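## Task

Remove the purple microphone from its stand and set it down on an empty patch of the table, where it must rest motionless without touching any other object on the table. At the end the remaining microphone must still sit in the holder of its own stand, and both stands must be standing upright on the table. No stand may tilt far while its own microphone is in contact with it. Releasing the purple microphone while it is moving quickly, or letting it drop or slide downward by more than a few centimetres in total, may count as failure. A result that holds only because the robot is still supporting it is not accepted.

## Robot and tools

Robot: two six-joint arms with parallel grippers, named left_arm and right_arm. The names are not image sides. Scene frame: origin on the table surface midway between the arms, +x points out across the table, +z up, and left_arm sits on the +y side. Root link of left_arm is at (+0.008, +0.271, 0) m with quat_wxyz (+0.999, 0, 0, -0.051); right_arm is at (+0.049, -0.263, 0) m with quat_wxyz (+1.000, 0, 0, -0.026). Each gripper's fingers extend along its own +z axis and close along its y axis. The reported hand point lies between the finger pads, roughly 1 cm short of the tips.

execute_actions takes "actions", a list holding zero or one item, plus optional "pictures" (boolean). An empty list only reports the state. A move item is {"rows": [...], "steps": n}: n is 1 to 15 control steps of 1/30 s each (default 15), rows holds 1 to 15 rows, one per step, and the final row is reused for any remaining steps. A wait item is {"steps": n} with n up to 300; it counts from the previous result, and your reply time is included. A refused call moves nothing.

Every row is one list of 14 numbers covering both arms, even if one arm stays put: left_arm waist, shoulder, elbow, wrist pitch, wrist yaw, wrist roll, grip, then the same seven for right_arm. The six joint values are absolute target angles in radians, in the same units Joint positions prints, not offsets. Stated ranges per arm: waist -2.618 to 3.054, shoulder 0.000 to 3.142, elbow 0.000 to 3.142, wrist pitch -1.571 to 1.571, wrist yaw -1.571 to 1.571, wrist roll -2.094 to 2.094. The true stops may sit up to 0.036 rad either way of these. A call is rejected if a target exceeds an end by over 0.036 rad and is also farther out than the joint's latest reading. Targets beyond the real stop are clipped to it, and the result may then print "joint sent to its limit", possibly about an earlier move still running. Friction can leave a joint up to about 0.031 rad off target, so smaller changes may not register.

The grip number is an absolute target on a -1 to 1 scale: +1 fully open, -1 closed. The pads meet near -0.94, and every millimetre of object width adds about 0.0208. Commanding below an object's width reading squeezes harder, up to roughly 50 to 62 N per pad, and less on thin parts under about 5 mm. To keep hold of something, keep sending the same closing value in every row.

Speed is limited: each step, a joint's target may lead its measured angle by at most 0.202 rad (waist), 0.258 (shoulder), 0.238 (elbow), 0.573 (wrist pitch) and 0.522 (wrist yaw and roll). If targets would shift a gripper more than 70 mm from where it is, all that arm's targets are pulled back proportionally. Distant targets therefore take several calls. Between calls, the arms keep heading to the last row sent until everything is nearly still or a step is HELD; finger motion already under way continues.

Results: a state line "left_arm: ... | right_arm: ..." gives each hand's end_effector_position (metres) and end_effector_quat_wxyz in the scene frame; these can be off, more so at long reach. Joint positions and Joint velocities list, per arm, the six angles in radians and rates, plus gripper opening in metres (0.093 fully open down to 0.000). On a rigid flat object the opening settles up to about 12 mm below its width. grip_measured is the gripper motor on the -1 to 1 scale, with a fixed per-gripper bias up to about 0.02. "joint command not followed" means a clearance check altered or blocked some joint targets; the rest of the row still ran. HELD marks steps on which your row, wholly or partly, was not sent. MOTOR HOT appears from 75 °C; at 90 °C that arm halts for 10 seconds, and at 100 °C it stops holding and drops. These halts show as OVER-TEMPERATURE FAULT. Long holds heat motors, so do not hover with a load.

Cameras (672x504 each, returned in this order): cam_head_left, cam_head_right, cam_left_wrist, cam_right_wrist. zoom_image takes "camera" and "region" [x0, y0, x1, y1] in pixels with (0, 0) at top left, no larger than 504 by 504, and returns a closer look at that camera's latest image. read_manual with optional "section" (only "licences") returns licence text and moves nothing. finished_scene takes "scene" (1 or 2), closes that scene irreversibly, reports whether it succeeded and gives the next scene's goal.

Cautions: keep the arms from striking or pushing on each other. Do not knock anything off the table or tip a stand. Lower the microphone gently to the tabletop and open only once it is resting and slow; never drop it from height. Leave the other microphone seated. A brief outside push may occasionally nudge loose objects, so check the final state before ending.

Each tool is called after "Call:" by a JSON object that holds its "api" and its "payload", one argument or row to a line.

## Session

Call:
{"api": "execute_actions", "payload": {
  "actions": []
}}

Scene clock: 0.00 s of 4800.00 s.
left_arm: end_effector_position=(+0.3199, +0.6680, +0.1732) grip_measured=+1.000 end_effector_quat_wxyz=(-0.433, +0.757, -0.428, +0.237) | right_arm: end_effector_position=(+0.2010, -0.0551, +0.2031) grip_measured=+1.000 end_effector_quat_wxyz=(-0.045, +0.893, -0.188, +0.406)
Joint positions: left_arm=[ 1.141  1.759  1.229 -0.063  0.411 -1.293  0.093] | right_arm=[ 1.5    1.373  1.2   -1.37   0.84  -1.292  0.093]
Joint velocities: left_arm=[ 0.002 -0.012 -0.012 -0.051 -0.007 -0.022  0.   ] | right_arm=[-0.002 -0.007 -0.007 -0.125 -0.037 -0.022  0.   ]

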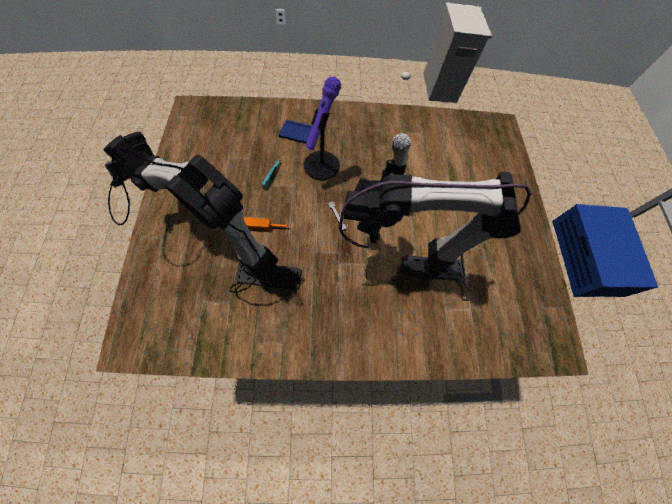

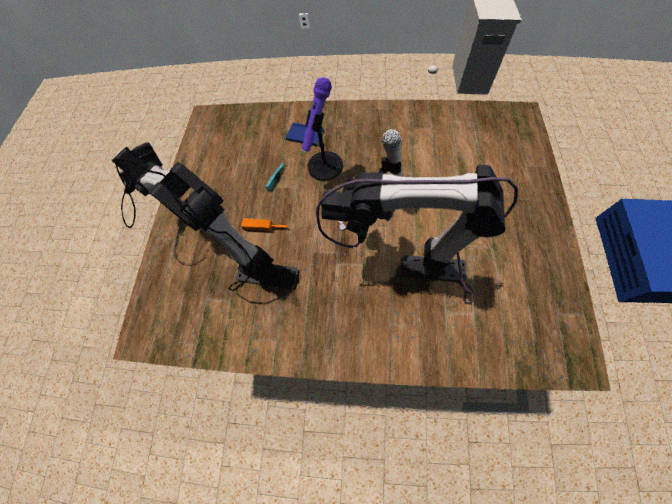

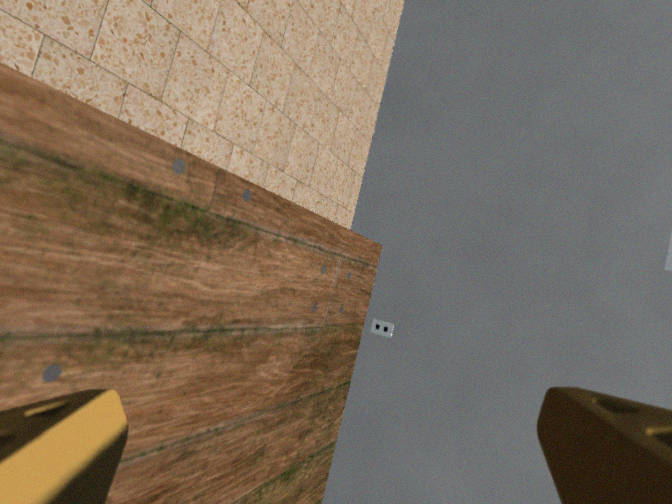

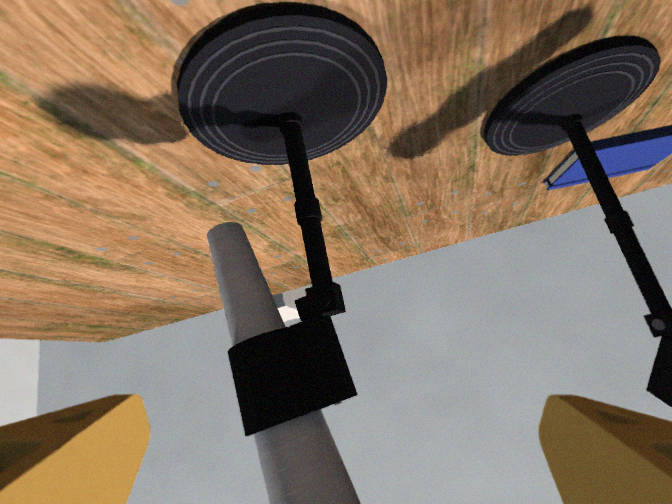

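Call:
{"api": "execute_actions", "payload": {
  "actions": [
    {"rows":[[1.14,0.8,0.9,0,0,0,1,1.7,0.7,0.9,-1.0,0.4,-0.6,1]],"steps":15}
  ],
  "pictures": false
}}

Call:
{"api": "execute_actions", "payload": {
  "actions": [
    {"rows":[[0.4,0.4,0.6,-0.2,0,0,1,1.7,0.2,0.3,-0.5,0,0,1]],"steps":15}
  ],
  "pictures": false
}}

Call:
{"api": "execute_actions", "payload": {
  "actions": [
    {"rows":[[-0.31,0.4,0.6,-0.2,0,0,1,2.0,0.2,0.3,-0.5,0,0,1]],"steps":15}
  ],
  "pictures": false
}}

Call:
{"api": "execute_actions", "payload": {
  "actions": [
    {"steps":25}
  ]
}}

Scene clock: 3.23 s of 4800.00 s.
left_arm: end_effector_position=(+0.1715, +0.5364, +0.4203) grip_measured=+1.000 end_effector_quat_wxyz=(+0.686, -0.366, +0.550, +0.304) | right_arm: end_effector_position=(+0.1035, -0.0573, +0.2318) grip_measured=+1.000 end_effector_quat_wxyz=(-0.419, +0.787, -0.452, -0.009)
Joint positions: left_arm=[ 1.139  0.794  0.909  0.013  0.031 -0.174  0.093] | right_arm=[ 1.696  0.687  0.911 -1.016  0.425 -0.632  0.093]
Joint velocities: left_arm=[-0.007 -0.847  0.134  0.344 -0.168  1.136  0.   ] | right_arm=[ 0.007 -0.002  0.022  0.095 -0.11   0.242  0.   ]
Steps of this call (steps 1 to 82: nothing new was sent; steps 83 to 97: all 15 steps of this action). Readings (joint positions):
83: left_arm=[1.138 1.728 1.187 -0.036 0.351 -1.212] | right_arm=[1.524 1.338 1.161 -1.311 0.801 -1.221]
84: left_arm=[1.137 1.660 1.106 -0.024 0.280 -1.111] | right_arm=[1.583 1.266 1.083 -1.229 0.729 -1.124]
86: left_arm=[1.139 1.489 0.959 -0.037 0.177 -0.914] | right_arm=[1.679 1.093 0.956 -1.147 0.598 -0.941]
90: left_arm=[1.139 1.212 0.905 -0.047 0.094 -0.611] | right_arm=[1.696 0.757 0.911 -1.072 0.480 -0.741]
97: the state above

Scene clock: 3.73 s of 4800.00 s.
left_arm: end_effector_position=(+0.2426, +0.3427, +0.3367) grip_measured=+1.000 end_effector_quat_wxyz=(+0.713, -0.106, +0.686, +0.101) | right_arm: end_effector_position=(+0.0370, -0.0446, +0.1479) grip_measured=+1.000 end_effector_quat_wxyz=(-0.379, +0.621, -0.570, -0.382)
Joint positions: left_arm=[ 0.407  0.398  0.617 -0.181  0.011 -0.013  0.093] | right_arm=[ 1.696  0.198  0.299 -0.536  0.023 -0.028  0.093]
Joint velocities: left_arm=[-0.002 -0.002  0.007 -0.022 -0.095 -0.007  0.   ] | right_arm=[ 0.007 -0.002 -0.012  0.198 -0.081  0.242  0.   ]
Steps of this call (steps 1 to 15: all 15 steps of this action). Readings (joint positions):
1: left_arm=[1.114 0.750 0.895 0.018 0.015 -0.149] | right_arm=[1.695 0.646 0.863 -0.927 0.368 -0.549]
2: left_arm=[1.064 0.686 0.856 0.006 0.012 -0.130] | right_arm=[1.696 0.564 0.780 -0.816 0.292 -0.448]
4: left_arm=[0.952 0.547 0.757 -0.034 0.011 -0.096] | right_arm=[1.696 0.370 0.621 -0.690 0.188 -0.287]
8: left_arm=[0.663 0.399 0.635 -0.127 0.005 -0.044] | right_arm=[1.696 0.197 0.361 -0.577 0.081 -0.119]
15: the state above

Scene clock: 4.23 s of 4800.00 s.
left_arm: end_effector_position=(+0.2332, +0.1732, +0.3354) grip_measured=+1.000 end_effector_quat_wxyz=(+0.703, +0.140, +0.681, -0.148) | right_arm: end_effector_position=(-0.0304, -0.0560, +0.1545) grip_measured=+1.000 end_effector_quat_wxyz=(-0.314, +0.689, -0.471, -0.452)
Joint positions: left_arm=[-0.303  0.398  0.617 -0.186  0.007 -0.005  0.093] | right_arm=[ 1.994  0.198  0.299 -0.506  0.006 -0.006  0.093]
Joint velocities: left_arm=[ 0.002 -0.022  0.007  0.051 -0.022 -0.066  0.   ] | right_arm=[-0.022  0.007 -0.007  0.007 -0.051 -0.007  0.   ]
Steps of this call (steps 1 to 15: all 15 steps of this action). Readings (joint positions):
1: left_arm=[0.372 0.398 0.617 -0.182 -0.005 -0.012] | right_arm=[1.732 0.198 0.299 -0.529 0.032 -0.022]
2: left_arm=[0.299 0.398 0.617 -0.183 -0.008 -0.011] | right_arm=[1.807 0.198 0.299 -0.523 0.029 -0.018]
4: left_arm=[0.146 0.398 0.617 -0.185 -0.005 -0.010] | right_arm=[1.941 0.198 0.299 -0.514 0.016 -0.014]
8: left_arm=[-0.156 0.398 0.617 -0.186 -0.003 -0.007] | right_arm=[1.994 0.198 0.299 -0.508 0.006 -0.010]
15: the state above

Scene clock: 5.07 s of 4800.00 s.
left_arm: end_effector_position=(+0.2333, +0.1732, +0.3354) grip_measured=+1.000 end_effector_quat_wxyz=(+0.703, +0.140, +0.681, -0.148) | right_arm: end_effector_position=(-0.0304, -0.0560, +0.1546) grip_measured=+1.000 end_effector_quat_wxyz=(-0.314, +0.689, -0.471, -0.452)
Joint positions: left_arm=[-0.303  0.398  0.617 -0.186  0.007 -0.005  0.093] | right_arm=[ 1.994  0.198  0.299 -0.505  0.006 -0.005  0.093]
Joint velocities: left_arm=[-0.012  0.007 -0.007 -0.037  0.007 -0.095  0.   ] | right_arm=[ 0.007 -0.017  0.002 -0.007 -0.022 -0.022  0.   ]
Steps of this call (steps 1 to 15: the robot went on to your last target; steps 16 to 25: nothing new was sent). Readings (joint positions):
1: left_arm=[-0.303 0.398 0.617 -0.186 0.007 -0.005] | right_arm=[1.994 0.198 0.299 -0.505 0.006 -0.006]
2: left_arm=[-0.303 0.398 0.617 -0.186 0.007 -0.005] | right_arm=[1.994 0.198 0.299 -0.505 0.006 -0.006]
4: left_arm=[-0.303 0.398 0.617 -0.186 0.007 -0.005] | right_arm=[1.994 0.198 0.299 -0.505 0.006 -0.006]
8: left_arm=[-0.303 0.398 0.617 -0.186 0.007 -0.005] | right_arm=[1.994 0.198 0.299 -0.505 0.006 -0.006]
25: the state above
All arms were judged still, so your last target was given up. Only a new action makes them travel on or press farther. Fingers that are still opening or closing keep moving.

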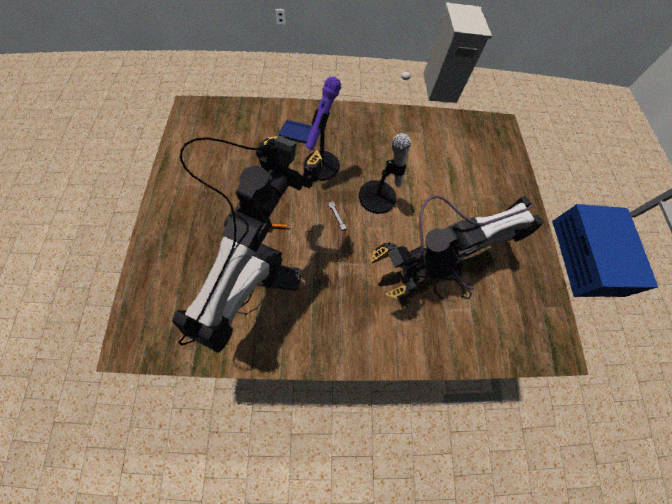

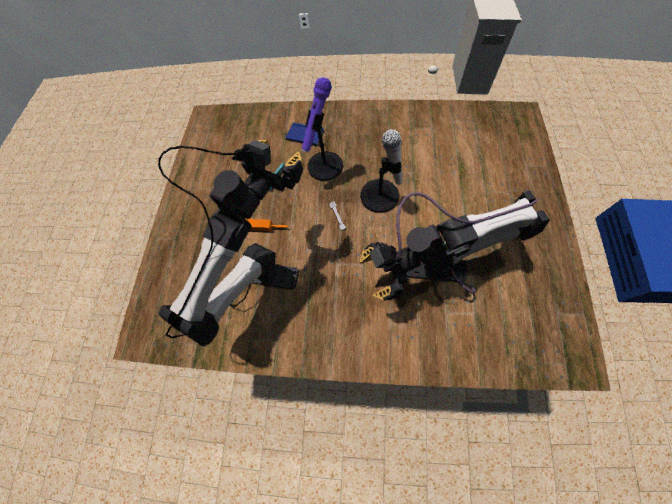

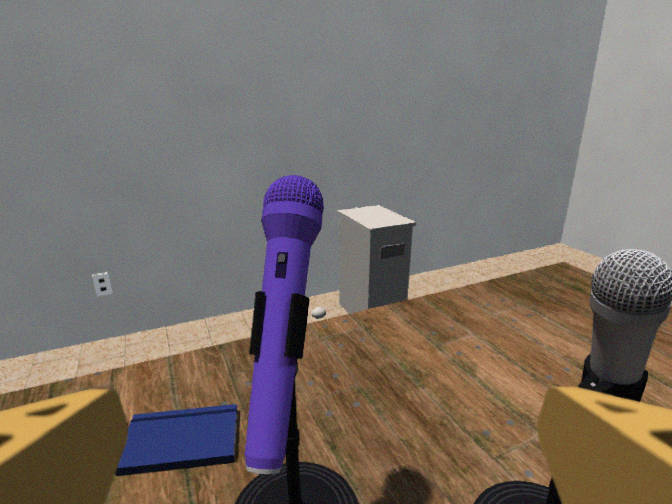

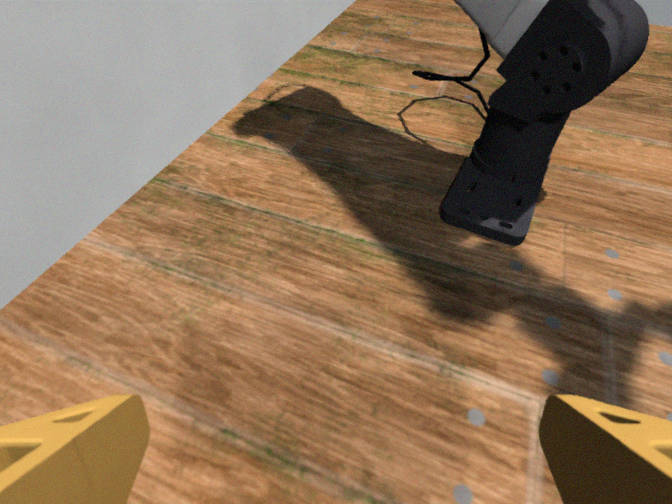

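Call:
{"api": "execute_actions", "payload": {
  "actions": [
    {"rows":[[-0.22,0.9,1.5,-1.0,0,0,1,2.0,0.2,0.3,-0.5,0,0,1]],"steps":15}
  ],
  "pictures": false
}}

Call:
{"api": "execute_actions", "payload": {
  "actions": [
    {"rows":[[-0.22,1.5,1.8,-1.5,0,0,1,2.0,0.2,0.3,-0.5,0,0,1]],"steps":15}
  ],
  "pictures": false
}}

Call:
{"api": "execute_actions", "payload": {
  "actions": [
    {"steps":25}
  ]
}}

Scene clock: 11.83 s of 4800.00 s.
left_arm: end_effector_position=(+0.2438, +0.1893, +0.4371) grip_measured=+1.000 end_effector_quat_wxyz=(+0.585, +0.132, +0.794, -0.100) | right_arm: end_effector_position=(-0.0305, -0.0559, +0.1547) grip_measured=+1.000 end_effector_quat_wxyz=(-0.314, +0.689, -0.471, -0.452)
Joint positions: left_arm=[-0.228  0.885  1.504 -0.919  0.005 -0.004  0.093] | right_arm=[ 1.994  0.198  0.299 -0.505  0.006 -0.005  0.093]
Joint velocities: left_arm=[ 0.002 -0.266  0.105 -0.183 -0.022 -0.051  0.   ] | right_arm=[-0.007  0.007 -0.022  0.037  0.066 -0.022  0.   ]
Steps of this call (steps 1 to 90: nothing new was sent; then 3.27 s passed at rest; steps 91 to 105: all 15 steps of this action). Readings (joint positions):
91: left_arm=[-0.289 0.430 0.664 -0.280 0.011 -0.005] | right_arm=[1.994 0.198 0.299 -0.505 0.006 -0.005]
92: left_arm=[-0.264 0.506 0.749 -0.397 0.011 -0.004] | right_arm=[1.994 0.198 0.299 -0.505 0.006 -0.005]
94: left_arm=[-0.234 0.686 0.928 -0.598 0.006 -0.004] | right_arm=[1.994 0.198 0.299 -0.505 0.006 -0.005]
98: left_arm=[-0.228 0.930 1.236 -0.841 0.005 -0.004] | right_arm=[1.994 0.198 0.299 -0.505 0.006 -0.005]
105: the state above

Scene clock: 12.33 s of 4800.00 s.
left_arm: end_effector_position=(+0.3160, +0.1646, +0.2661) grip_measured=+1.000 end_effector_quat_wxyz=(+0.176, +0.160, +0.971, -0.032) | right_arm: end_effector_position=(-0.0305, -0.0559, +0.1547) grip_measured=+1.000 end_effector_quat_wxyz=(-0.314, +0.689, -0.471, -0.452)
Joint positions: left_arm=[-0.228  1.555  1.791 -1.446  0.005 -0.004  0.093] | right_arm=[ 1.994  0.198  0.299 -0.505  0.006 -0.005  0.093]
Joint velocities: left_arm=[-0.007 -0.247 -0.002 -0.3    0.007  0.066  0.   ] | right_arm=[-0.022 -0.007 -0.007 -0.037  0.022  0.037  0.   ]
Steps of this call (steps 1 to 15: all 15 steps of this action). Readings (joint positions):
1: left_arm=[-0.228 0.913 1.564 -1.016 0.005 -0.004] | right_arm=[1.994 0.198 0.299 -0.505 0.006 -0.005]
2: left_arm=[-0.228 0.974 1.660 -1.127 0.005 -0.004] | right_arm=[1.994 0.198 0.299 -0.505 0.006 -0.005]
4: left_arm=[-0.228 1.102 1.781 -1.225 0.005 -0.004] | right_arm=[1.994 0.198 0.299 -0.505 0.006 -0.005]
8: left_arm=[-0.228 1.333 1.802 -1.320 0.005 -0.004] | right_arm=[1.994 0.198 0.299 -0.505 0.006 -0.005]
15: the state above

Scene clock: 13.17 s of 4800.00 s.
left_arm: end_effector_position=(+0.2991, +0.1704, +0.2788) grip_measured=+1.000 end_effector_quat_wxyz=(+0.183, +0.160, +0.970, -0.033) | right_arm: end_effector_position=(-0.0305, -0.0559, +0.1547) grip_measured=+1.000 end_effector_quat_wxyz=(-0.314, +0.689, -0.471, -0.452)
Joint positions: left_arm=[-0.228  1.5    1.791 -1.487  0.005 -0.004  0.093] | right_arm=[ 1.994  0.198  0.299 -0.505  0.006 -0.005  0.093]
Joint velocities: left_arm=[-0.007  0.027  0.027  0.066  0.022 -0.007  0.   ] | right_arm=[ 0.007 -0.002  0.002  0.007  0.051 -0.007  0.   ]
Steps of this call (steps 1 to 25: the robot went on to your last target). Readings (joint positions):
1: left_arm=[-0.228 1.545 1.791 -1.454 0.005 -0.004] | right_arm=[1.994 0.198 0.299 -0.505 0.006 -0.005]
2: left_arm=[-0.228 1.534 1.791 -1.461 0.005 -0.004] | right_arm=[1.994 0.198 0.299 -0.505 0.006 -0.005]
4: left_arm=[-0.228 1.513 1.791 -1.471 0.005 -0.004] | right_arm=[1.994 0.198 0.299 -0.505 0.006 -0.005]
8: left_arm=[-0.228 1.500 1.791 -1.483 0.005 -0.004] | right_arm=[1.994 0.198 0.299 -0.505 0.006 -0.005]
25: the state above

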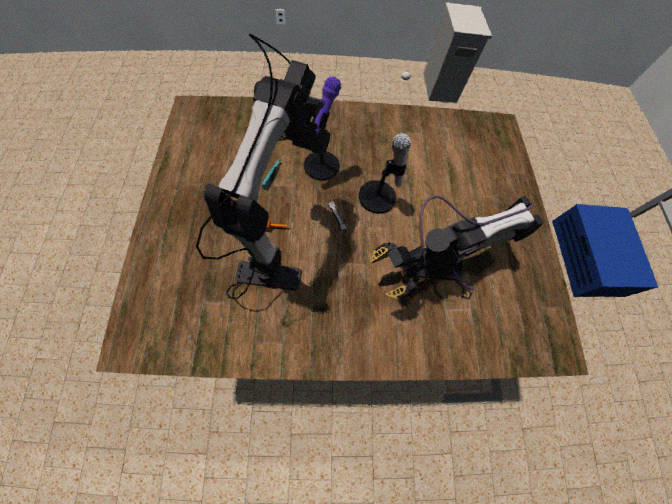

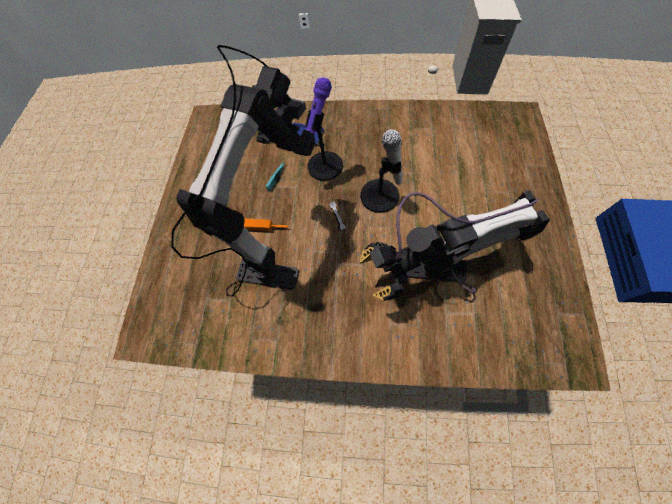

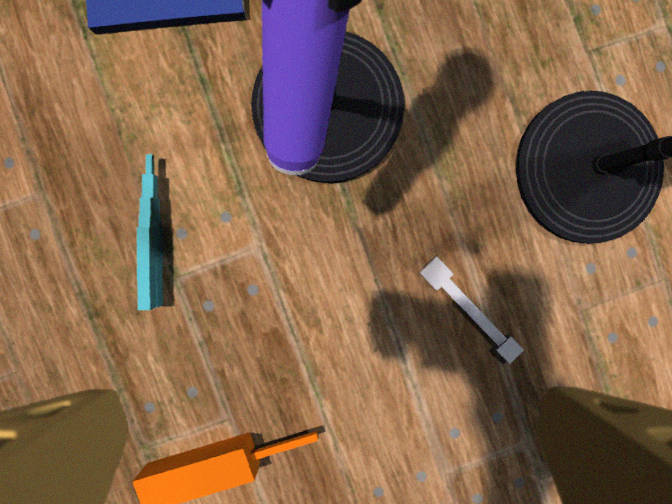

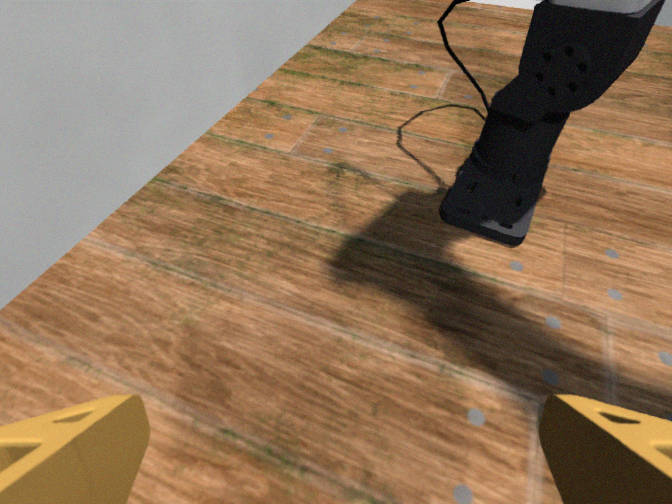

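Call:
{"api": "execute_actions", "payload": {
  "actions": [
    {"rows":[[-0.18,1.68,1.85,-1.35,0,0,1,2.0,0.2,0.3,-0.5,0,0,1]],"steps":15}
  ],
  "pictures": false
}}

Call:
{"api": "execute_actions", "payload": {
  "actions": [
    {"rows":[[-0.18,1.79,1.8,-1.23,0,0,1,2.0,0.2,0.3,-0.5,0,0,1]],"steps":15}
  ],
  "pictures": false
}}

Call:
{"api": "execute_actions", "payload": {
  "actions": [
    {"steps":15}
  ]
}}

Scene clock: 18.17 s of 4800.00 s.
left_arm: end_effector_position=(+0.3626, +0.1655, +0.2456) grip_measured=+1.000 end_effector_quat_wxyz=(+0.177, +0.139, +0.974, -0.028) | right_arm: end_effector_position=(-0.0305, -0.0559, +0.1547) grip_measured=+1.000 end_effector_quat_wxyz=(-0.314, +0.689, -0.471, -0.452)
Joint positions: left_arm=[-0.185  1.69   1.844 -1.365  0.004 -0.004  0.093] | right_arm=[ 1.994  0.198  0.299 -0.505  0.006 -0.005  0.093]
Joint velocities: left_arm=[ 0.002 -0.032  0.002 -0.066 -0.037 -0.037  0.   ] | right_arm=[-0.007 -0.012 -0.022  0.037 -0.037 -0.051  0.   ]
Steps of this call (steps 1 to 15: the robot went on to your last target; steps 16 to 100: nothing new was sent; then 1.17 s passed at rest; steps 101 to 115: all 15 steps of this action). Readings (joint positions):
101: left_arm=[-0.223 1.517 1.802 -1.486 0.006 -0.004] | right_arm=[1.994 0.198 0.299 -0.505 0.006 -0.005]
102: left_arm=[-0.212 1.545 1.825 -1.470 0.007 -0.004] | right_arm=[1.994 0.198 0.299 -0.505 0.006 -0.005]
104: left_arm=[-0.193 1.612 1.844 -1.417 0.005 -0.004] | right_arm=[1.994 0.198 0.299 -0.505 0.006 -0.005]
108: left_arm=[-0.185 1.697 1.844 -1.377 0.004 -0.004] | right_arm=[1.994 0.198 0.299 -0.505 0.006 -0.005]
115: the state above

Scene clock: 18.67 s of 4800.00 s.
left_arm: end_effector_position=(+0.3946, +0.1560, +0.2104) grip_measured=+1.000 end_effector_quat_wxyz=(+0.171, +0.140, +0.975, -0.027) | right_arm: end_effector_position=(-0.0305, -0.0559, +0.1547) grip_measured=+1.000 end_effector_quat_wxyz=(-0.314, +0.689, -0.471, -0.453)
Joint positions: left_arm=[-0.185  1.789  1.818 -1.252  0.004 -0.003  0.093] | right_arm=[ 1.994  0.198  0.299 -0.505  0.006 -0.005  0.093]
Joint velocities: left_arm=[ 0.012 -0.012  0.012  0.081 -0.022 -0.022  0.   ] | right_arm=[ 0.002 -0.002 -0.017  0.037 -0.037 -0.081  0.   ]
Steps of this call (steps 1 to 15: all 15 steps of this action). Readings (joint positions):
1: left_arm=[-0.185 1.695 1.843 -1.355 0.004 -0.004] | right_arm=[1.994 0.198 0.299 -0.505 0.006 -0.005]
2: left_arm=[-0.185 1.706 1.843 -1.333 0.004 -0.004] | right_arm=[1.994 0.198 0.299 -0.505 0.006 -0.005]
4: left_arm=[-0.185 1.741 1.841 -1.296 0.004 -0.004] | right_arm=[1.994 0.198 0.299 -0.505 0.006 -0.005]
8: left_arm=[-0.185 1.789 1.820 -1.260 0.004 -0.004] | right_arm=[1.994 0.198 0.299 -0.505 0.006 -0.005]
15: the state above

Scene clock: 19.17 s of 4800.00 s.
left_arm: end_effector_position=(+0.3946, +0.1560, +0.2104) grip_measured=+1.000 end_effector_quat_wxyz=(+0.171, +0.140, +0.975, -0.027) | right_arm: end_effector_position=(-0.0305, -0.0559, +0.1547) grip_measured=+1.000 end_effector_quat_wxyz=(-0.314, +0.689, -0.471, -0.453)
Joint positions: left_arm=[-0.185  1.789  1.818 -1.252  0.004 -0.003  0.093] | right_arm=[ 1.994  0.198  0.299 -0.505  0.006 -0.005  0.093]
Joint velocities: left_arm=[-0.002  0.002  0.002  0.066 -0.066 -0.007  0.   ] | right_arm=[ 0.002 -0.017  0.007  0.066  0.022  0.037  0.   ]
Steps of this call (steps 1 to 15: the robot went on to your last target). Readings (joint positions):
1: left_arm=[-0.185 1.789 1.818 -1.252 0.004 -0.003] | right_arm=[1.994 0.198 0.299 -0.505 0.006 -0.005]
2: left_arm=[-0.185 1.789 1.818 -1.252 0.004 -0.003] | right_arm=[1.994 0.198 0.299 -0.505 0.006 -0.005]
4: left_arm=[-0.185 1.789 1.818 -1.252 0.004 -0.003] | right_arm=[1.994 0.198 0.299 -0.505 0.006 -0.005]
8: left_arm=[-0.185 1.789 1.818 -1.252 0.004 -0.003] | right_arm=[1.994 0.198 0.299 -0.505 0.006 -0.005]
15: the state above
All arms were judged still, so your last target was given up. Only a new action makes them travel on or press farther. Fingers that are still opening or closing keep moving.

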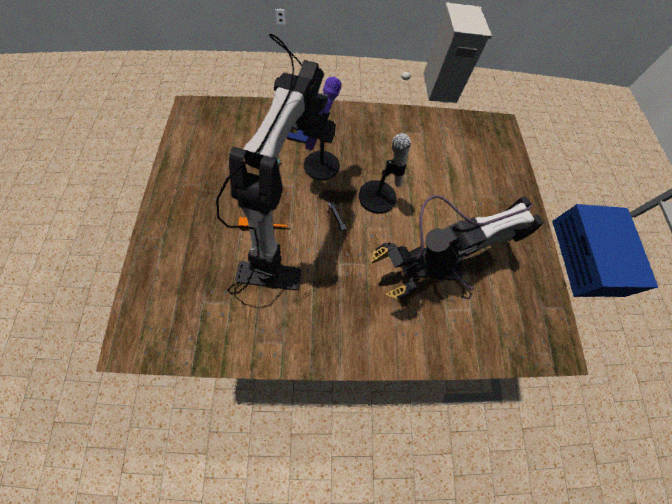

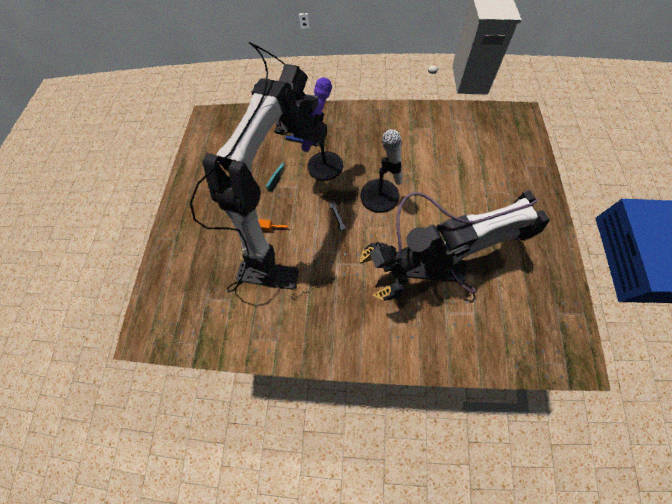

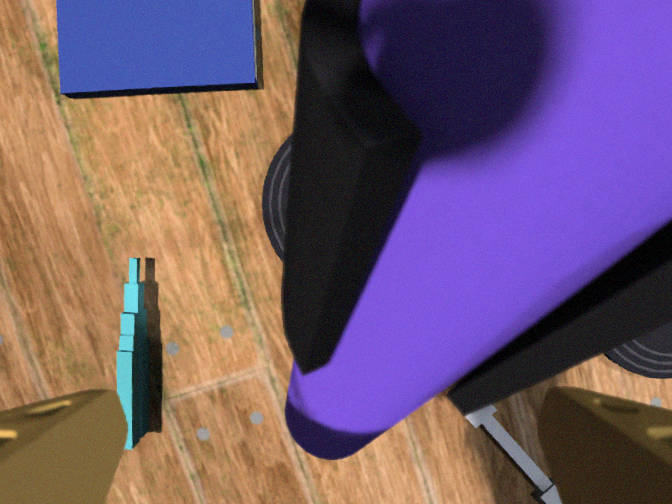

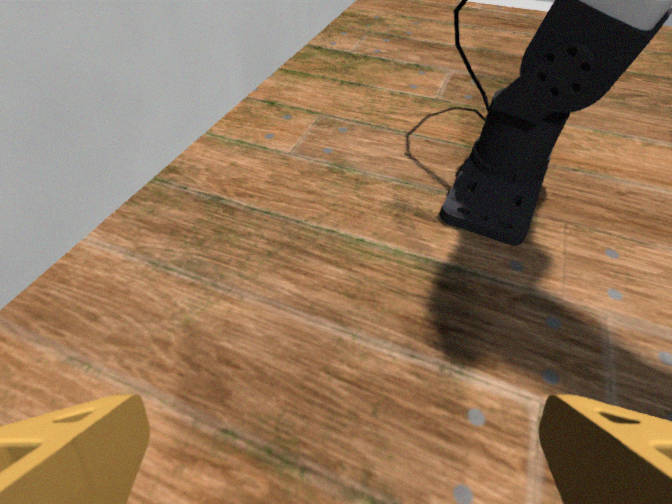

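Call:
{"api": "execute_actions", "payload": {
  "actions": [
    {"rows":[[-0.2,1.5,1.8,-1.5,0,0,1,2.0,0.2,0.3,-0.5,0,0,1]],"steps":15}
  ],
  "pictures": false
}}

Call:
{"api": "execute_actions", "payload": {
  "actions": [
    {"rows":[[-0.2,0.7,1.0,-0.9,0,0,1,2.0,0.2,0.3,-0.5,0,0,1]],"steps":15}
  ],
  "pictures": false
}}

Call:
{"api": "execute_actions", "payload": {
  "actions": [
    {"rows":[[-0.2,0.6,0.6,-0.3,0,0,1,2.0,0.2,0.3,-0.5,0,0,1]],"steps":15}
  ],
  "pictures": false
}}

Call:
{"api": "execute_actions", "payload": {
  "actions": [
    {"rows":[[-0.2,1.0,0.55,0.47,0,0,1,2.0,0.2,0.3,-0.5,0,0,1]],"steps":15}
  ],
  "pictures": false
}}

Call:
{"api": "execute_actions", "payload": {
  "actions": [
    {"steps":20}
  ]
}}

Scene clock: 27.03 s of 4800.00 s.
left_arm: end_effector_position=(+0.3019, +0.1814, +0.2894) grip_measured=+1.000 end_effector_quat_wxyz=(+0.204, +0.142, +0.968, -0.033) | right_arm: end_effector_position=(-0.0305, -0.0559, +0.1547) grip_measured=+1.000 end_effector_quat_wxyz=(-0.314, +0.689, -0.471, -0.453)
Joint positions: left_arm=[-0.192  1.479  1.802 -1.479  0.004 -0.003  0.093] | right_arm=[ 1.994  0.198  0.299 -0.505  0.006 -0.005  0.093]
Joint velocities: left_arm=[-0.007  0.208 -0.027 -0.081 -0.007  0.037  0.   ] | right_arm=[-0.017  0.002 -0.017  0.007  0.037  0.022  0.   ]
Steps of this call (steps 1 to 90: nothing new was sent; then 4.37 s passed at rest; steps 91 to 105: all 15 steps of this action). Readings (joint positions):
91: left_arm=[-0.185 1.775 1.815 -1.262 0.004 -0.003] | right_arm=[1.994 0.198 0.299 -0.505 0.006 -0.005]
92: left_arm=[-0.185 1.752 1.807 -1.286 0.004 -0.003] | right_arm=[1.994 0.198 0.299 -0.505 0.006 -0.005]
94: left_arm=[-0.185 1.675 1.802 -1.340 0.004 -0.003] | right_arm=[1.994 0.198 0.299 -0.505 0.006 -0.005]
98: left_arm=[-0.190 1.495 1.802 -1.421 0.004 -0.003] | right_arm=[1.994 0.198 0.299 -0.505 0.006 -0.005]
105: the state above

Scene clock: 27.53 s of 4800.00 s.
left_arm: end_effector_position=(+0.2247, +0.2047, +0.2848) grip_measured=+1.000 end_effector_quat_wxyz=(+0.465, +0.128, +0.873, -0.071) | right_arm: end_effector_position=(-0.0305, -0.0559, +0.1547) grip_measured=+1.000 end_effector_quat_wxyz=(-0.314, +0.689, -0.471, -0.453)
Joint positions: left_arm=[-0.192  0.682  1.03  -0.939  0.004 -0.003  0.093] | right_arm=[ 1.994  0.198  0.299 -0.505  0.006 -0.005  0.093]
Joint velocities: left_arm=[-0.007  0.125 -0.1    0.198  0.007  0.007  0.   ] | right_arm=[-0.007 -0.002 -0.007 -0.066 -0.007  0.037  0.   ]
Steps of this call (steps 1 to 15: all 15 steps of this action). Readings (joint positions):
1: left_arm=[-0.192 1.445 1.744 -1.390 0.004 -0.003] | right_arm=[1.994 0.198 0.299 -0.505 0.006 -0.005]
2: left_arm=[-0.192 1.384 1.648 -1.272 0.004 -0.003] | right_arm=[1.994 0.198 0.299 -0.505 0.006 -0.005]
4: left_arm=[-0.192 1.230 1.474 -1.127 0.004 -0.003] | right_arm=[1.994 0.198 0.299 -0.505 0.006 -0.005]
8: left_arm=[-0.192 0.855 1.158 -0.983 0.004 -0.003] | right_arm=[1.994 0.198 0.299 -0.505 0.006 -0.005]
15: the state above

Scene clock: 28.03 s of 4800.00 s.
left_arm: end_effector_position=(+0.2730, +0.1901, +0.2388) grip_measured=+1.000 end_effector_quat_wxyz=(+0.567, +0.119, +0.810, -0.086) | right_arm: end_effector_position=(-0.0305, -0.0559, +0.1547) grip_measured=+1.000 end_effector_quat_wxyz=(-0.314, +0.689, -0.471, -0.453)
Joint positions: left_arm=[-0.192  0.608  0.598 -0.339  0.004 -0.003  0.093] | right_arm=[ 1.994  0.198  0.299 -0.505  0.006 -0.005  0.093]
Joint velocities: left_arm=[ 0.002 -0.002 -0.007  0.242 -0.022 -0.051  0.   ] | right_arm=[-0.017  0.002 -0.022  0.007  0.037 -0.051  0.   ]
Steps of this call (steps 1 to 15: all 15 steps of this action). Readings (joint positions):
1: left_arm=[-0.192 0.668 0.985 -0.849 0.004 -0.003] | right_arm=[1.994 0.198 0.299 -0.505 0.006 -0.005]
2: left_arm=[-0.192 0.643 0.912 -0.725 0.004 -0.003] | right_arm=[1.994 0.198 0.299 -0.505 0.006 -0.005]
4: left_arm=[-0.192 0.609 0.767 -0.552 0.004 -0.003] | right_arm=[1.994 0.198 0.299 -0.505 0.006 -0.005]
8: left_arm=[-0.192 0.608 0.605 -0.442 0.004 -0.003] | right_arm=[1.994 0.198 0.299 -0.505 0.006 -0.005]
15: the state above

Scene clock: 28.53 s of 4800.00 s.
left_arm: end_effector_position=(+0.3616, +0.1633, +0.2780) grip_measured=+1.000 end_effector_quat_wxyz=(+0.690, +0.105, +0.708, -0.105) | right_arm: end_effector_position=(-0.0305, -0.0559, +0.1547) grip_measured=+1.000 end_effector_quat_wxyz=(-0.314, +0.689, -0.471, -0.453)
Joint positions: left_arm=[-0.192  1.013  0.56   0.427  0.004 -0.003  0.093] | right_arm=[ 1.994  0.198  0.299 -0.505  0.006 -0.005  0.093]
Joint velocities: left_arm=[-0.017 -0.002 -0.007  0.256 -0.051  0.022  0.   ] | right_arm=[-0.002 -0.017  0.007  0.051  0.066 -0.007  0.   ]
Steps of this call (steps 1 to 15: all 15 steps of this action). Readings (joint positions):
1: left_arm=[-0.192 0.638 0.590 -0.265 0.004 -0.003] | right_arm=[1.994 0.198 0.299 -0.505 0.006 -0.005]
2: left_arm=[-0.192 0.708 0.589 -0.146 0.004 -0.003] | right_arm=[1.994 0.198 0.299 -0.505 0.006 -0.005]
4: left_arm=[-0.192 0.878 0.589 0.081 0.004 -0.003] | right_arm=[1.994 0.198 0.299 -0.505 0.006 -0.005]
8: left_arm=[-0.192 1.016 0.564 0.286 0.004 -0.003] | right_arm=[1.994 0.198 0.299 -0.505 0.006 -0.005]
15: the state above

Scene clock: 29.20 s of 4800.00 s.
left_arm: end_effector_position=(+0.3617, +0.1633, +0.2859) grip_measured=+1.000 end_effector_quat_wxyz=(+0.701, +0.103, +0.697, -0.106) | right_arm: end_effector_position=(-0.0305, -0.0559, +0.1547) grip_measured=+1.000 end_effector_quat_wxyz=(-0.314, +0.689, -0.471, -0.453)
Joint positions: left_arm=[-0.192  1.013  0.56   0.46   0.004 -0.003  0.093] | right_arm=[ 1.994  0.198  0.299 -0.505  0.006 -0.005  0.093]
Joint velocities: left_arm=[-0.007 -0.007  0.017  0.007  0.007 -0.051  0.   ] | right_arm=[-0.007 -0.002 -0.007 -0.007 -0.081 -0.066  0.   ]
Steps of this call (steps 1 to 20: the robot went on to your last target). Readings (joint positions):
1: left_arm=[-0.192 1.013 0.560 0.435 0.004 -0.003] | right_arm=[1.994 0.198 0.299 -0.505 0.006 -0.005]
2: left_arm=[-0.192 1.013 0.560 0.441 0.004 -0.003] | right_arm=[1.994 0.198 0.299 -0.505 0.006 -0.005]
4: left_arm=[-0.192 1.013 0.560 0.448 0.004 -0.003] | right_arm=[1.994 0.198 0.299 -0.505 0.006 -0.005]
8: left_arm=[-0.192 1.013 0.560 0.455 0.004 -0.003] | right_arm=[1.994 0.198 0.299 -0.505 0.006 -0.005]
20: the state above

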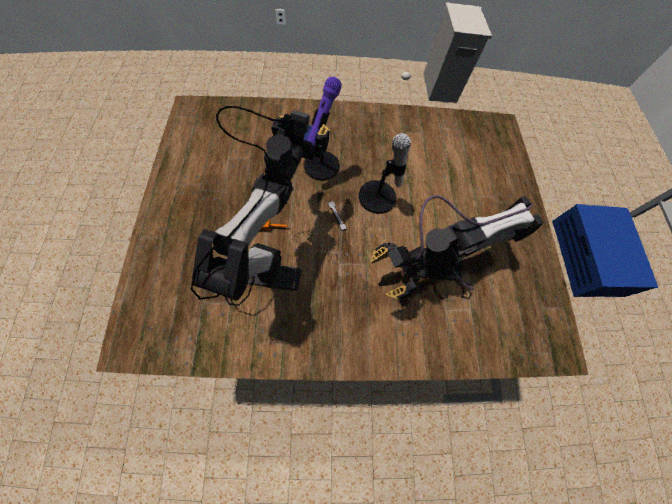

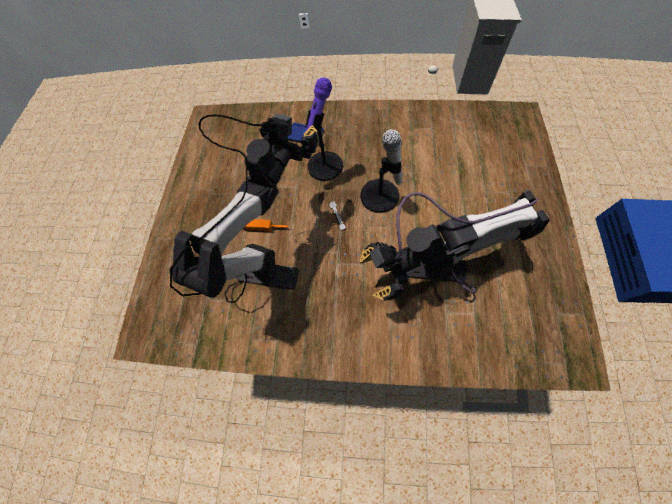

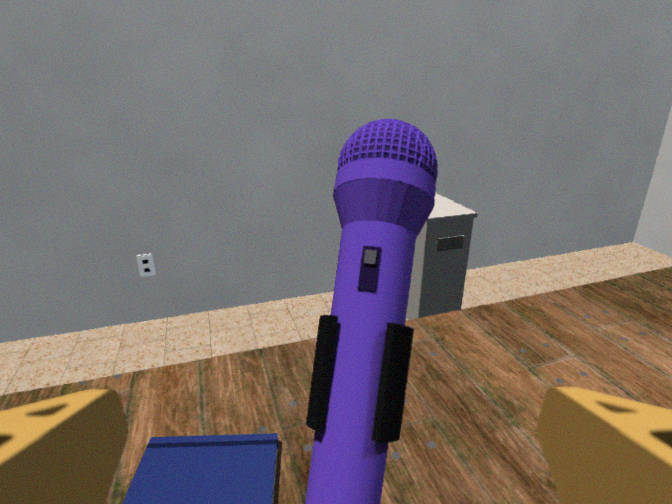

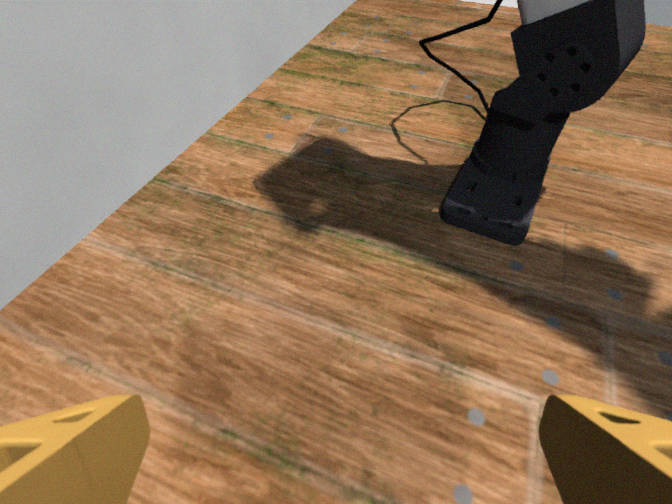

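Call:
{"api": "execute_actions", "payload": {
  "actions": [
    {"rows":[[-0.235,1.1,1.3,-0.6,0,0,1,2.0,0.2,0.3,-0.5,0,0,1]],"steps":15}
  ],
  "pictures": false
}}

Call:
{"api": "execute_actions", "payload": {
  "actions": [
    {"rows":[[-0.235,1.55,1.66,-0.8,0,0,1,2.0,0.2,0.3,-0.5,0,0,1]],"steps":15}
  ],
  "pictures": false
}}

Call:
{"api": "execute_actions", "payload": {
  "actions": [
    {"steps":20}
  ]
}}

Scene clock: 34.57 s of 4800.00 s.
left_arm: end_effector_position=(+0.3427, +0.1563, +0.3982) grip_measured=+1.000 end_effector_quat_wxyz=(+0.600, +0.129, +0.783, -0.101) | right_arm: end_effector_position=(-0.0305, -0.0559, +0.1547) grip_measured=+1.000 end_effector_quat_wxyz=(-0.314, +0.689, -0.471, -0.453)
Joint positions: left_arm=[-0.228  1.077  1.311 -0.496  0.    -0.003  0.093] | right_arm=[ 1.994  0.198  0.299 -0.505  0.006 -0.005  0.093]
Joint velocities: left_arm=[-0.012  0.081  0.012 -0.535 -0.007 -0.007  0.   ] | right_arm=[-0.012  0.007 -0.012  0.022 -0.066  0.022  0.   ]
Steps of this call (steps 1 to 15: the robot went on to your last target; steps 16 to 100: nothing new was sent; then 1.53 s passed at rest; steps 101 to 115: all 15 steps of this action). Readings (joint positions):
101: left_arm=[-0.197 1.019 0.601 0.367 0.001 -0.003] | right_arm=[1.994 0.198 0.299 -0.505 0.006 -0.005]
102: left_arm=[-0.207 1.045 0.674 0.245 0.000 -0.003] | right_arm=[1.994 0.198 0.299 -0.505 0.006 -0.005]
104: left_arm=[-0.224 1.094 0.834 0.017 0.000 -0.003] | right_arm=[1.994 0.198 0.299 -0.505 0.006 -0.005]
108: left_arm=[-0.228 1.115 1.144 -0.357 0.000 -0.003] | right_arm=[1.994 0.198 0.299 -0.505 0.006 -0.005]
115: the state above

Scene clock: 35.07 s of 4800.00 s.
left_arm: end_effector_position=(+0.4296, +0.1266, +0.2997) grip_measured=+1.000 end_effector_quat_wxyz=(+0.414, +0.147, +0.896, -0.070) | right_arm: end_effector_position=(-0.0305, -0.0559, +0.1547) grip_measured=+1.000 end_effector_quat_wxyz=(-0.314, +0.689, -0.471, -0.453)
Joint positions: left_arm=[-0.228  1.575  1.655 -0.785  0.    -0.003  0.093] | right_arm=[ 1.994  0.198  0.299 -0.505  0.006 -0.005  0.093]
Joint velocities: left_arm=[ 0.002 -0.198 -0.007 -0.125  0.007  0.081  0.   ] | right_arm=[-0.007 -0.007 -0.022  0.022 -0.022  0.066  0.   ]
Steps of this call (steps 1 to 15: all 15 steps of this action). Readings (joint positions):
1: left_arm=[-0.228 1.111 1.357 -0.571 0.000 -0.003] | right_arm=[1.994 0.198 0.299 -0.505 0.006 -0.005]
2: left_arm=[-0.228 1.178 1.443 -0.632 0.000 -0.003] | right_arm=[1.994 0.198 0.299 -0.505 0.006 -0.005]
4: left_arm=[-0.228 1.331 1.597 -0.663 0.000 -0.003] | right_arm=[1.994 0.198 0.299 -0.505 0.006 -0.005]
8: left_arm=[-0.228 1.521 1.655 -0.699 0.000 -0.003] | right_arm=[1.994 0.198 0.299 -0.505 0.006 -0.005]
15: the state above

Scene clock: 35.73 s of 4800.00 s.
left_arm: end_effector_position=(+0.4256, +0.1280, +0.3079) grip_measured=+1.000 end_effector_quat_wxyz=(+0.422, +0.147, +0.892, -0.071) | right_arm: end_effector_position=(-0.0305, -0.0559, +0.1547) grip_measured=+1.000 end_effector_quat_wxyz=(-0.314, +0.689, -0.471, -0.453)
Joint positions: left_arm=[-0.228  1.555  1.655 -0.787  0.    -0.003  0.093] | right_arm=[ 1.994  0.198  0.299 -0.505  0.006 -0.005  0.093]
Joint velocities: left_arm=[ 0.002 -0.012 -0.017 -0.066 -0.037  0.051  0.   ] | right_arm=[-0.007 -0.012 -0.007 -0.007 -0.007  0.066  0.   ]
Steps of this call (steps 1 to 20: the robot went on to your last target). Readings (joint positions):
1: left_arm=[-0.228 1.569 1.655 -0.785 0.000 -0.003] | right_arm=[1.994 0.198 0.299 -0.505 0.006 -0.005]
2: left_arm=[-0.228 1.563 1.655 -0.785 0.000 -0.003] | right_arm=[1.994 0.198 0.299 -0.505 0.006 -0.005]
4: left_arm=[-0.228 1.557 1.655 -0.785 0.000 -0.003] | right_arm=[1.994 0.198 0.299 -0.505 0.006 -0.005]
8: left_arm=[-0.228 1.555 1.655 -0.786 0.000 -0.003] | right_arm=[1.994 0.198 0.299 -0.505 0.006 -0.005]
20: the state above

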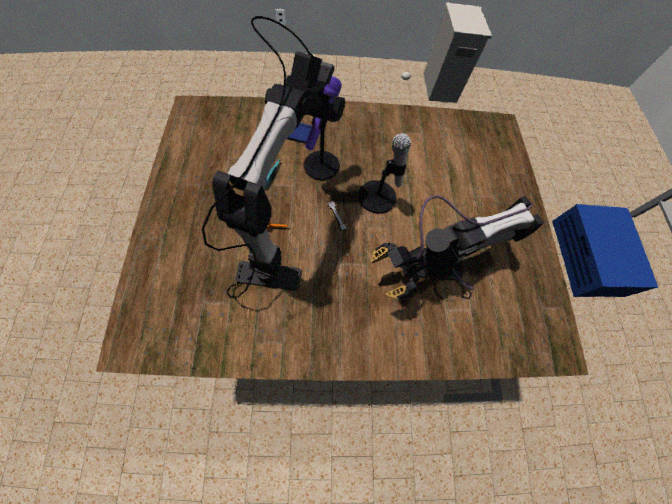

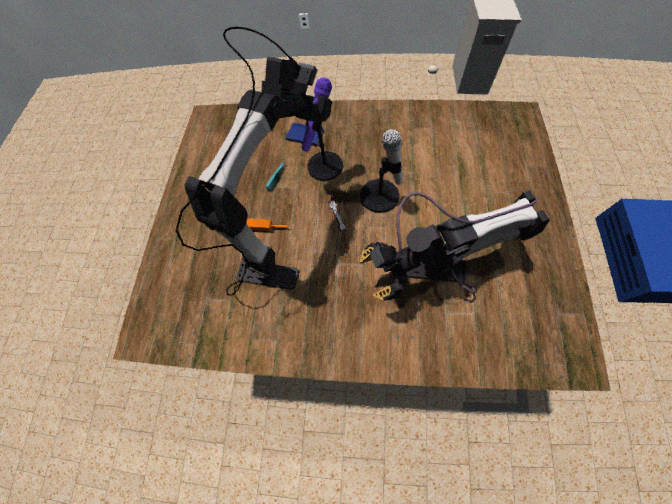

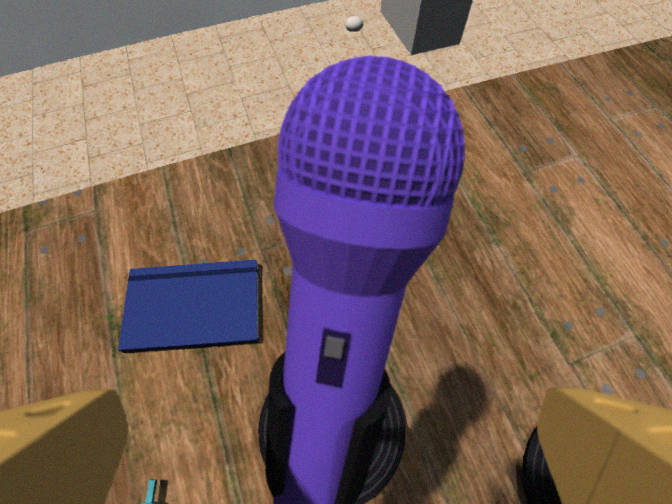

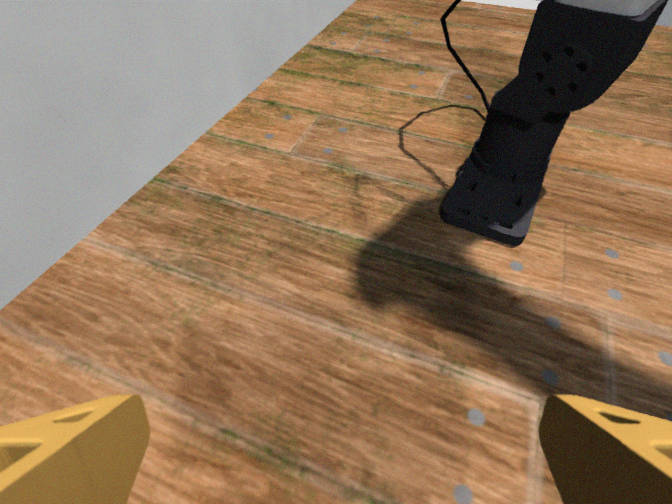

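Call:
{"api": "execute_actions", "payload": {
  "actions": [
    {"rows":[[-0.235,1.61,1.6,-0.7,0,0,1,2.0,0.2,0.3,-0.5,0,0,1],[-0.235,1.61,1.6,-0.7,0,0,1,2.0,0.2,0.3,-0.5,0,0,1],[-0.235,1.61,1.6,-0.7,0,0,1,2.0,0.2,0.3,-0.5,0,0,1],[-0.235,1.61,1.6,-0.7,0,0,1,2.0,0.2,0.3,-0.5,0,0,1],[-0.235,1.61,1.6,-0.7,0,0,1,2.0,0.2,0.3,-0.5,0,0,1],[-0.235,1.67,1.55,-0.6,0,0,1,2.0,0.2,0.3,-0.5,0,0,1]],"steps":15}
  ],
  "pictures": false
}}

Call:
{"api": "execute_actions", "payload": {
  "actions": [
    {"steps":20}
  ]
}}

Scene clock: 41.93 s of 4800.00 s.
left_arm: end_effector_position=(+0.4580, +0.1169, +0.2429) grip_measured=+1.000 end_effector_quat_wxyz=(+0.394, +0.149, +0.905, -0.066) | right_arm: end_effector_position=(-0.0305, -0.0559, +0.1547) grip_measured=+1.000 end_effector_quat_wxyz=(-0.314, +0.689, -0.471, -0.453)
Joint positions: left_arm=[-0.228  1.676  1.562 -0.636  0.    -0.003  0.093] | right_arm=[ 1.994  0.198  0.299 -0.505  0.006 -0.005  0.093]
Joint velocities: left_arm=[-0.027 -0.002 -0.002  0.066 -0.037  0.022  0.   ] | right_arm=[-0.007  0.002 -0.002  0.022  0.007 -0.037  0.   ]
Steps of this call (steps 1 to 15: the robot went on to your last target; steps 16 to 100: nothing new was sent; then 2.37 s passed at rest; steps 101 to 115: all 15 steps of this action). Readings (joint positions):
101: left_arm=[-0.228 1.557 1.651 -0.777 0.000 -0.003] | right_arm=[1.994 0.198 0.299 -0.505 0.006 -0.005]
102: left_arm=[-0.228 1.561 1.646 -0.760 0.000 -0.003] | right_arm=[1.994 0.198 0.299 -0.505 0.006 -0.005]
104: left_arm=[-0.228 1.575 1.637 -0.738 0.000 -0.003] | right_arm=[1.994 0.198 0.299 -0.505 0.006 -0.005]
108: left_arm=[-0.228 1.621 1.598 -0.668 0.000 -0.003] | right_arm=[1.994 0.198 0.299 -0.505 0.006 -0.005]
115: the state above

Scene clock: 42.60 s of 4800.00 s.
left_arm: end_effector_position=(+0.4618, +0.1156, +0.2473) grip_measured=+1.000 end_effector_quat_wxyz=(+0.405, +0.148, +0.900, -0.068) | right_arm: end_effector_position=(-0.0305, -0.0559, +0.1547) grip_measured=+1.000 end_effector_quat_wxyz=(-0.314, +0.689, -0.471, -0.453)
Joint positions: left_arm=[-0.228  1.676  1.562 -0.612  0.    -0.003  0.093] | right_arm=[ 1.994  0.198  0.299 -0.505  0.006 -0.005  0.093]
Joint velocities: left_arm=[ 0.012 -0.012  0.017  0.022 -0.081 -0.022  0.   ] | right_arm=[-0.017 -0.002 -0.022 -0.081  0.066 -0.022  0.   ]
Steps of this call (steps 1 to 20: the robot went on to your last target). Readings (joint positions):
1: left_arm=[-0.228 1.676 1.562 -0.631 0.000 -0.003] | right_arm=[1.994 0.198 0.299 -0.505 0.006 -0.005]
2: left_arm=[-0.228 1.676 1.562 -0.625 0.000 -0.003] | right_arm=[1.994 0.198 0.299 -0.505 0.006 -0.005]
4: left_arm=[-0.228 1.676 1.562 -0.620 0.000 -0.003] | right_arm=[1.994 0.198 0.299 -0.505 0.006 -0.005]
8: left_arm=[-0.228 1.676 1.562 -0.615 0.000 -0.003] | right_arm=[1.994 0.198 0.299 -0.505 0.006 -0.005]
20: the state above

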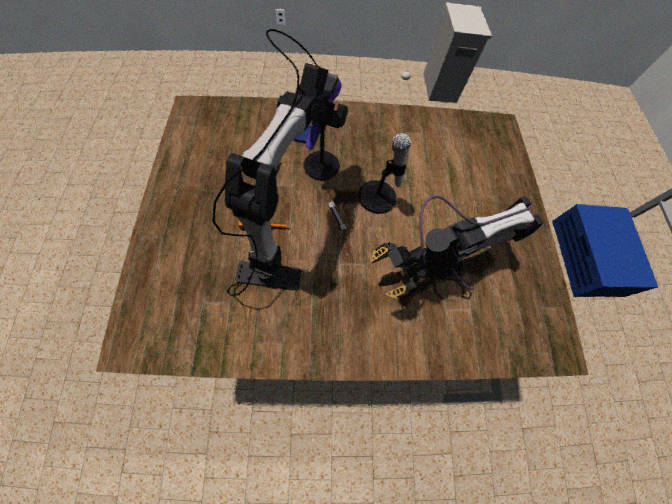

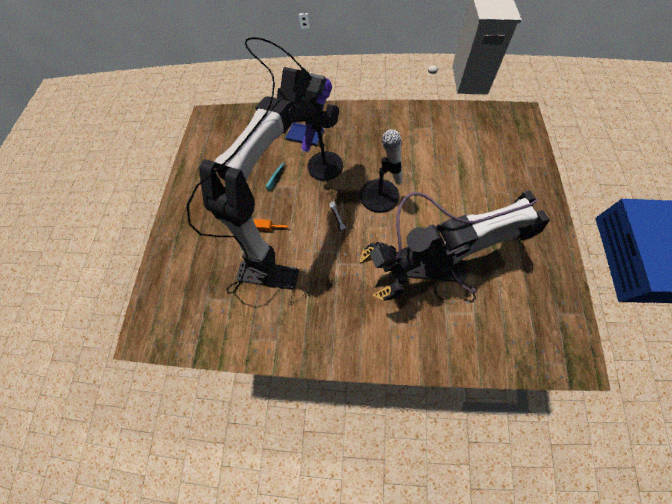

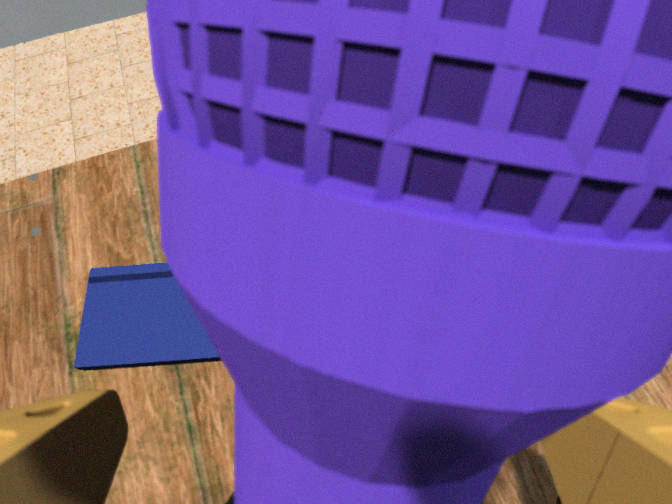

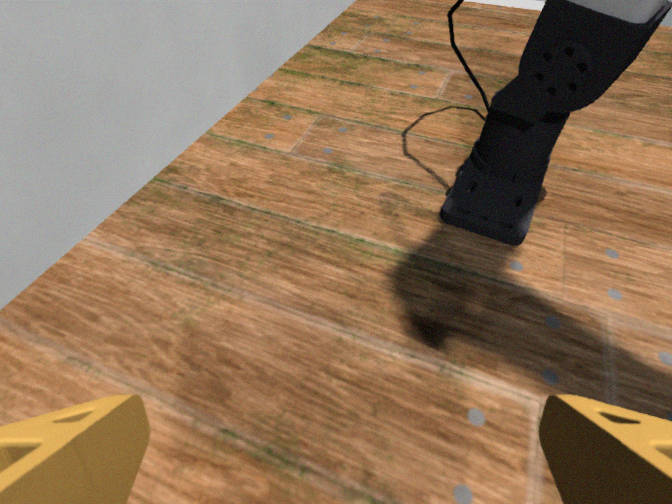

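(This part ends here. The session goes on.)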